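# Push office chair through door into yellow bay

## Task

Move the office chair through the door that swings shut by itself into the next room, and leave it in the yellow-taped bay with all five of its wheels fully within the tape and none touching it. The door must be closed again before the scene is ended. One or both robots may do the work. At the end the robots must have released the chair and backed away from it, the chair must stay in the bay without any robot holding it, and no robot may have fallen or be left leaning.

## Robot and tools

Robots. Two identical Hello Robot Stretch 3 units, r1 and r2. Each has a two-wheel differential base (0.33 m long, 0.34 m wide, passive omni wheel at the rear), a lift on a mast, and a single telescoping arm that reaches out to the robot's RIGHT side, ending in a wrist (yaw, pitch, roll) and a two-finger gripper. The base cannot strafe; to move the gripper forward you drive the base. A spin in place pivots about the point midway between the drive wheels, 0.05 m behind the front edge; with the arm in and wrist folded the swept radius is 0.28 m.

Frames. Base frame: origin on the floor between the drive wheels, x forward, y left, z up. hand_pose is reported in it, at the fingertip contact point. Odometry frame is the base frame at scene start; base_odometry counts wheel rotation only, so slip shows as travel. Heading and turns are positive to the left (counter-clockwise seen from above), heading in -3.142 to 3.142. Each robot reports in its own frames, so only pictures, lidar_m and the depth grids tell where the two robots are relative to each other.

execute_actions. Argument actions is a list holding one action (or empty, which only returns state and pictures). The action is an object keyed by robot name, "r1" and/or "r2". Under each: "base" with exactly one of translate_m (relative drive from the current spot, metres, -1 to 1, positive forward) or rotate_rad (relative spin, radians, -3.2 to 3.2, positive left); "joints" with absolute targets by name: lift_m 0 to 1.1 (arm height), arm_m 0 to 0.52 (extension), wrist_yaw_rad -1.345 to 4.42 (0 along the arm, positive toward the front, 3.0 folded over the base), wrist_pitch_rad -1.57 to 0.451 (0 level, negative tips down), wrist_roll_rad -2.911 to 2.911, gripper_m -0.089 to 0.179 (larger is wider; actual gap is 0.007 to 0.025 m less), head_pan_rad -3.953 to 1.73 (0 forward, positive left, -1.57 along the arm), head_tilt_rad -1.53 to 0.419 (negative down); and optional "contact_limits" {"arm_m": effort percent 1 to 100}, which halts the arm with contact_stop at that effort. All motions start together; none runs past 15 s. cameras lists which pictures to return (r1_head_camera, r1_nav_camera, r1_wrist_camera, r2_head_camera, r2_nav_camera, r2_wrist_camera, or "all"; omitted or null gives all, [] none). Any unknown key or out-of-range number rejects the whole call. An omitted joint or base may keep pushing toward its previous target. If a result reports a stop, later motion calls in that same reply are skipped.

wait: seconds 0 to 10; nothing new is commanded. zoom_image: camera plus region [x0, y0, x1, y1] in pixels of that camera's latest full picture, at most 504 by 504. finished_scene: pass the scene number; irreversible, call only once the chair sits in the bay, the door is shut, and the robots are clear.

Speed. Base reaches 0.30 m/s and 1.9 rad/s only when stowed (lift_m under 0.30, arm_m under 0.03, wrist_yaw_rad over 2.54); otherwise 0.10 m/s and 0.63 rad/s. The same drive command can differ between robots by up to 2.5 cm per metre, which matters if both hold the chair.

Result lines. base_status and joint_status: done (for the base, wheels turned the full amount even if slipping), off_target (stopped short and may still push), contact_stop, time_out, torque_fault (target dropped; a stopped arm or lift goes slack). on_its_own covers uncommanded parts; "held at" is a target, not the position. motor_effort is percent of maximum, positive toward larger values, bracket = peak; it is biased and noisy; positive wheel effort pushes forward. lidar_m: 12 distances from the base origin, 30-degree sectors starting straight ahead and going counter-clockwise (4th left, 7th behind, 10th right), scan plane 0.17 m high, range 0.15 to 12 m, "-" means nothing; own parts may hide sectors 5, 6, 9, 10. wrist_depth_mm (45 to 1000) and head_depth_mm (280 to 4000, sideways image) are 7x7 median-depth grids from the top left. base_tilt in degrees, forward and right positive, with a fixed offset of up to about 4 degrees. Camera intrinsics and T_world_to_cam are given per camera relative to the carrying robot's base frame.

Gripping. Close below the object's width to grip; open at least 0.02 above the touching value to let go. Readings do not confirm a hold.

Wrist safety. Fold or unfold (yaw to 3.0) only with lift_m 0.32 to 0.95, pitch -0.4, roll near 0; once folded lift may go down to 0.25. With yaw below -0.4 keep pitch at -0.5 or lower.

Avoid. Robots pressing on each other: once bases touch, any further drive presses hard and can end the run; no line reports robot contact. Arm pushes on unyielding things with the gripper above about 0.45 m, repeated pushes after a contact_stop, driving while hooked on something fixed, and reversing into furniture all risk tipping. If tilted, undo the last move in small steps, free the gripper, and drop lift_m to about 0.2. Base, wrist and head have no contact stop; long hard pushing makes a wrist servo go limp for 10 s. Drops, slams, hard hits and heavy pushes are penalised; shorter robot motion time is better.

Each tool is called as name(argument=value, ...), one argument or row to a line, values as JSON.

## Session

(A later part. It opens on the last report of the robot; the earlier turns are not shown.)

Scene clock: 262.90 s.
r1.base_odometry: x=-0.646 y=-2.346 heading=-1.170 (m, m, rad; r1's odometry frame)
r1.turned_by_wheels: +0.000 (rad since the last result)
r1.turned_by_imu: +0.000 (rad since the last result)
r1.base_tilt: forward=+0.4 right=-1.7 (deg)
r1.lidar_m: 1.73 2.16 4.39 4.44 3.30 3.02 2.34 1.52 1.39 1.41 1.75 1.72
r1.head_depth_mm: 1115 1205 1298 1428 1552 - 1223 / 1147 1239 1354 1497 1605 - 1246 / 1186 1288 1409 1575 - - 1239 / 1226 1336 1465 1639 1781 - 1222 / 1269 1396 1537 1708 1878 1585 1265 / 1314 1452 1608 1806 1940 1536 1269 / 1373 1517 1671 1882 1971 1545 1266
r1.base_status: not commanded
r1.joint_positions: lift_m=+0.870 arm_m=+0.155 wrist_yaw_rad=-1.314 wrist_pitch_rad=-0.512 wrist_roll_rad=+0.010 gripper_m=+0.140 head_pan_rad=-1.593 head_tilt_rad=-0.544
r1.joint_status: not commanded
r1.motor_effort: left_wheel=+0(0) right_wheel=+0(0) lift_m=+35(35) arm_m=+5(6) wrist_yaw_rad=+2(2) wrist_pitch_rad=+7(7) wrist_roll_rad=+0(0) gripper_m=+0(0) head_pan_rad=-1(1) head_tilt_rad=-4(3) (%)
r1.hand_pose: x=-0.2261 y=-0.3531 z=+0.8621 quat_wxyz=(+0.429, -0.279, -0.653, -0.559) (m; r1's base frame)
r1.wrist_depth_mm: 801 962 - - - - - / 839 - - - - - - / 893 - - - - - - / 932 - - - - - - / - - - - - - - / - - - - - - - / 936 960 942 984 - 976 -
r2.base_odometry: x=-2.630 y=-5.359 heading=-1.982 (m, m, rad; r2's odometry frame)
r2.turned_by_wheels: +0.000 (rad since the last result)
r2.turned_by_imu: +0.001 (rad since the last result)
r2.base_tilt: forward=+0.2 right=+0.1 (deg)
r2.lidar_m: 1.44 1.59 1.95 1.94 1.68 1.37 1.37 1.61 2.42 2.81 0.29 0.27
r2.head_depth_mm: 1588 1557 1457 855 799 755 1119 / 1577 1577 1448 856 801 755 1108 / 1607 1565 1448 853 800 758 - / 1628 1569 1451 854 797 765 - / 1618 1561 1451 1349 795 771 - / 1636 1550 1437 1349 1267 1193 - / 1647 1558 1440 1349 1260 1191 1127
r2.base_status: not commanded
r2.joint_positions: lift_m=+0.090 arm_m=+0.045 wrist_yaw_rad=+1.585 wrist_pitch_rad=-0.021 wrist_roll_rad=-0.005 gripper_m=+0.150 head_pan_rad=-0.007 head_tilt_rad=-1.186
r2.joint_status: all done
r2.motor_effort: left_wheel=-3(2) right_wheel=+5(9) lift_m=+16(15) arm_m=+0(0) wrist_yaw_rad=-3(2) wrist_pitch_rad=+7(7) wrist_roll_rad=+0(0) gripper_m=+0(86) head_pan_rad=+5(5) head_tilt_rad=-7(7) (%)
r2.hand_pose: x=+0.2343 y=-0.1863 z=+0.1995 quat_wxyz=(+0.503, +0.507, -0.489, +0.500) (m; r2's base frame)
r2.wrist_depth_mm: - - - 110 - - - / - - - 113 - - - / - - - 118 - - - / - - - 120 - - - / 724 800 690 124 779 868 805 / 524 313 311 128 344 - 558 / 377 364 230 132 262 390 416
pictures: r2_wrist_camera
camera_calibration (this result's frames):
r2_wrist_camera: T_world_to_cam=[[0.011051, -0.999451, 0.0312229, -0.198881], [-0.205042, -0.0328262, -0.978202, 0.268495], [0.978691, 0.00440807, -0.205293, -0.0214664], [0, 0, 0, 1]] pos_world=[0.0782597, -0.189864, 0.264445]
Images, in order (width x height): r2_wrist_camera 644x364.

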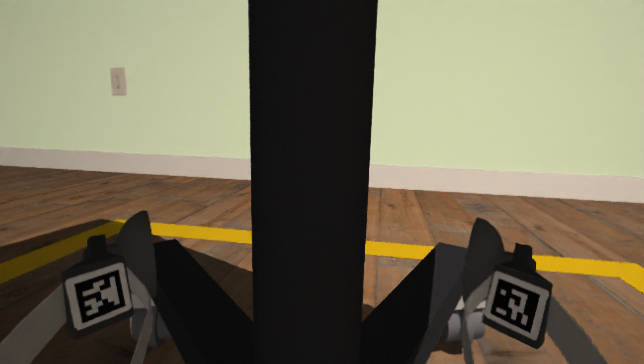

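execute_actions(
  actions=[
    {"r2":{"base":{"translate_m":-0.5},"joints":{"head_tilt_rad":-0.95,"head_pan_rad":-0.2}}},
  ],
  cameras=["r2_wrist_camera","r2_nav_camera","r2_head_camera","r1_nav_camera"],
)

Scene clock: 270.30 s.
r1.base_odometry: x=-0.646 y=-2.346 heading=-1.170 (m, m, rad; r1's odometry frame)
r1.turned_by_wheels: +0.000 (rad since the last result)
r1.turned_by_imu: -0.001 (rad since the last result)
r1.base_tilt: forward=+0.4 right=-1.7 (deg)
r1.lidar_m: 1.73 2.16 4.38 4.43 3.31 3.03 2.33 1.52 1.39 1.41 1.76 1.72
r1.head_depth_mm: 1114 1202 1308 1428 1548 - 1222 / 1154 1244 1356 1491 1590 - 1240 / 1186 1291 1410 1555 - - 1245 / 1229 1335 1461 1645 1789 - 1215 / 1274 1388 1524 1717 1860 1603 1260 / 1324 1447 1609 1801 1937 1546 1263 / 1370 1509 1684 1888 2000 1527 1265
r1.base_status: not commanded
r1.joint_positions: lift_m=+0.870 arm_m=+0.155 wrist_yaw_rad=-1.314 wrist_pitch_rad=-0.512 wrist_roll_rad=+0.010 gripper_m=+0.140 head_pan_rad=-1.593 head_tilt_rad=-0.544
r1.joint_status: not commanded
r1.motor_effort: left_wheel=+0(0) right_wheel=+0(0) lift_m=+35(35) arm_m=+5(6) wrist_yaw_rad=+2(3) wrist_pitch_rad=+7(7) wrist_roll_rad=+0(0) gripper_m=+0(1) head_pan_rad=-1(1) head_tilt_rad=-4(3) (%)
r1.hand_pose: x=-0.2261 y=-0.3531 z=+0.8621 quat_wxyz=(+0.429, -0.279, -0.653, -0.559) (m; r1's base frame)
r1.wrist_depth_mm: 814 972 - - - - - / 858 - - - - - - / 911 - - - - - - / 941 - - - - - - / - - - - - - - / - - - - - - - / 937 959 978 980 - 973 -
r2.base_odometry: x=-2.430 y=-4.901 heading=-1.982 (m, m, rad; r2's odometry frame)
r2.turned_by_wheels: +0.000 (rad since the last result)
r2.turned_by_imu: -0.001 (rad since the last result)
r2.base_tilt: forward=+0.3 right=+0.0 (deg)
r2.lidar_m: 0.72 2.13 2.04 2.02 1.08 0.89 0.97 1.07 1.55 2.72 2.36 0.72
r2.head_depth_mm: 725 657 683 1483 1363 1234 1125 / 1877 1955 1062 954 1350 1237 1140 / 1881 2011 1102 968 1329 1231 1125 / 1881 2031 1105 967 1343 1233 1129 / 1859 2029 1100 969 1335 1236 1128 / 1855 1998 1678 984 1333 1240 1126 / 1839 2018 1743 1530 1366 1241 1122
r2.base_status: done
r2.joint_positions: lift_m=+0.090 arm_m=+0.045 wrist_yaw_rad=+1.585 wrist_pitch_rad=-0.021 wrist_roll_rad=-0.005 gripper_m=+0.150 head_pan_rad=-0.193 head_tilt_rad=-0.952
r2.joint_status: all done
r2.motor_effort: left_wheel=-2(8) right_wheel=+3(11) lift_m=+16(15) arm_m=+0(0) wrist_yaw_rad=-3(3) wrist_pitch_rad=+7(7) wrist_roll_rad=+0(0) gripper_m=+0(1) head_pan_rad=-4(29) head_tilt_rad=+2(18) (%)
r2.hand_pose: x=+0.2343 y=-0.1864 z=+0.1995 quat_wxyz=(+0.503, +0.507, -0.489, +0.499) (m; r2's base frame)
r2.wrist_depth_mm: - - 523 491 515 - - / - - - - - - - / - - - - - - - / - - - 636 - - - / 722 678 641 621 659 787 807 / 525 522 529 471 537 - 552 / 377 396 402 335 411 394 416
pictures: r1_nav_camera (sideways: a quarter turn counterclockwise sets it upright), r2_head_camera (sideways: a quarter turn clockwise sets it upright), r2_nav_camera (sideways: a quarter turn counterclockwise sets it upright), r2_wrist_camera
camera_calibration (this result's frames):
r1_nav_camera: T_world_to_cam=[[-0.056945, -0.547943, 0.834575, -1.04519], [-0.998324, 0.0226104, -0.053273, 0.118034], [0.0103204, -0.83621, -0.548312, 0.669591], [0, 0, 0, 1]] pos_world=[0.0514071, -0.0154524, 1.24572]
r2_head_camera: T_world_to_cam=[[-0.818863, 0.204424, -0.536352, 0.725927], [0.250361, 0.968062, -0.013268, 0.0210701], [0.51651, -0.145146, -0.84389, 1.0565], [0, 0, 0, 1]] pos_world=[0.04347, -0.0154477, 1.2812]
r2_nav_camera: T_world_to_cam=[[0.811867, -0.142631, 0.566152, -0.703713], [-0.195127, -0.980227, 0.0328651, 0.0112854], [0.55027, -0.137154, -0.823646, 1.0263], [0, 0, 0, 1]] pos_world=[0.00878319, 0.0514515, 1.24334]
r2_wrist_camera: T_world_to_cam=[[0.010745, -0.999455, 0.0312229, -0.198888], [-0.205042, -0.0327634, -0.978205, 0.268508], [0.978694, 0.00410885, -0.205282, -0.0215256], [0, 0, 0, 1]] pos_world=[0.0782593, -0.189894, 0.264446]
Images, in order (width x height): r1_nav_camera 672x504, r2_head_camera 896x504, r2_nav_camera 672x504, r2_wrist_camera 644x364.

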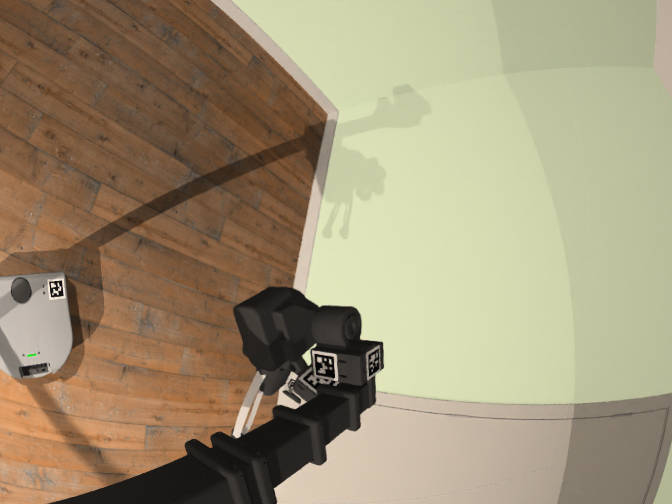

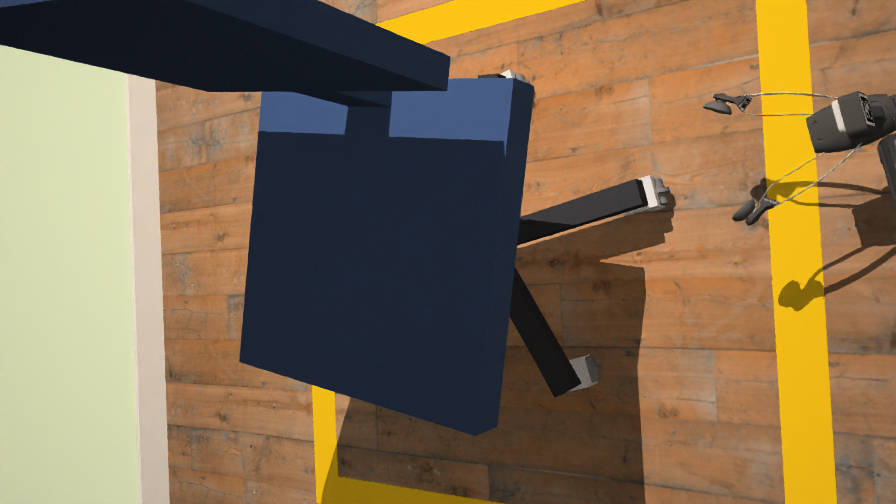

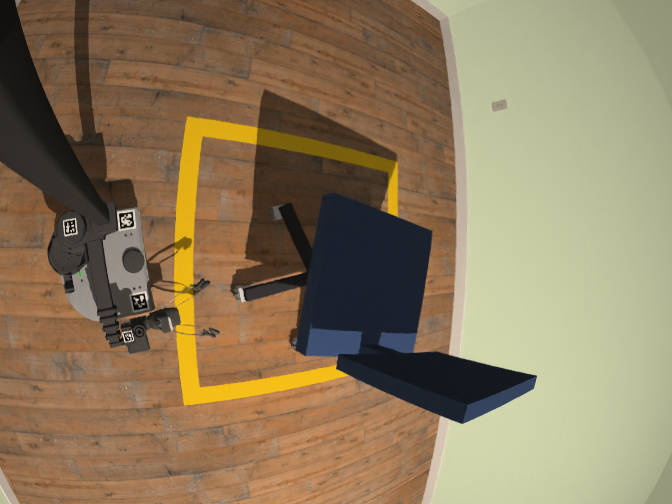

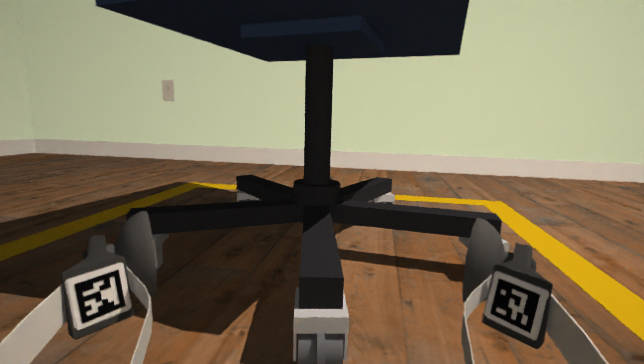

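All five wheels are inside the tape, the door is shut and both robots are clear.

finished_scene(
  scene=2,
)

The scene is finished: the task was done.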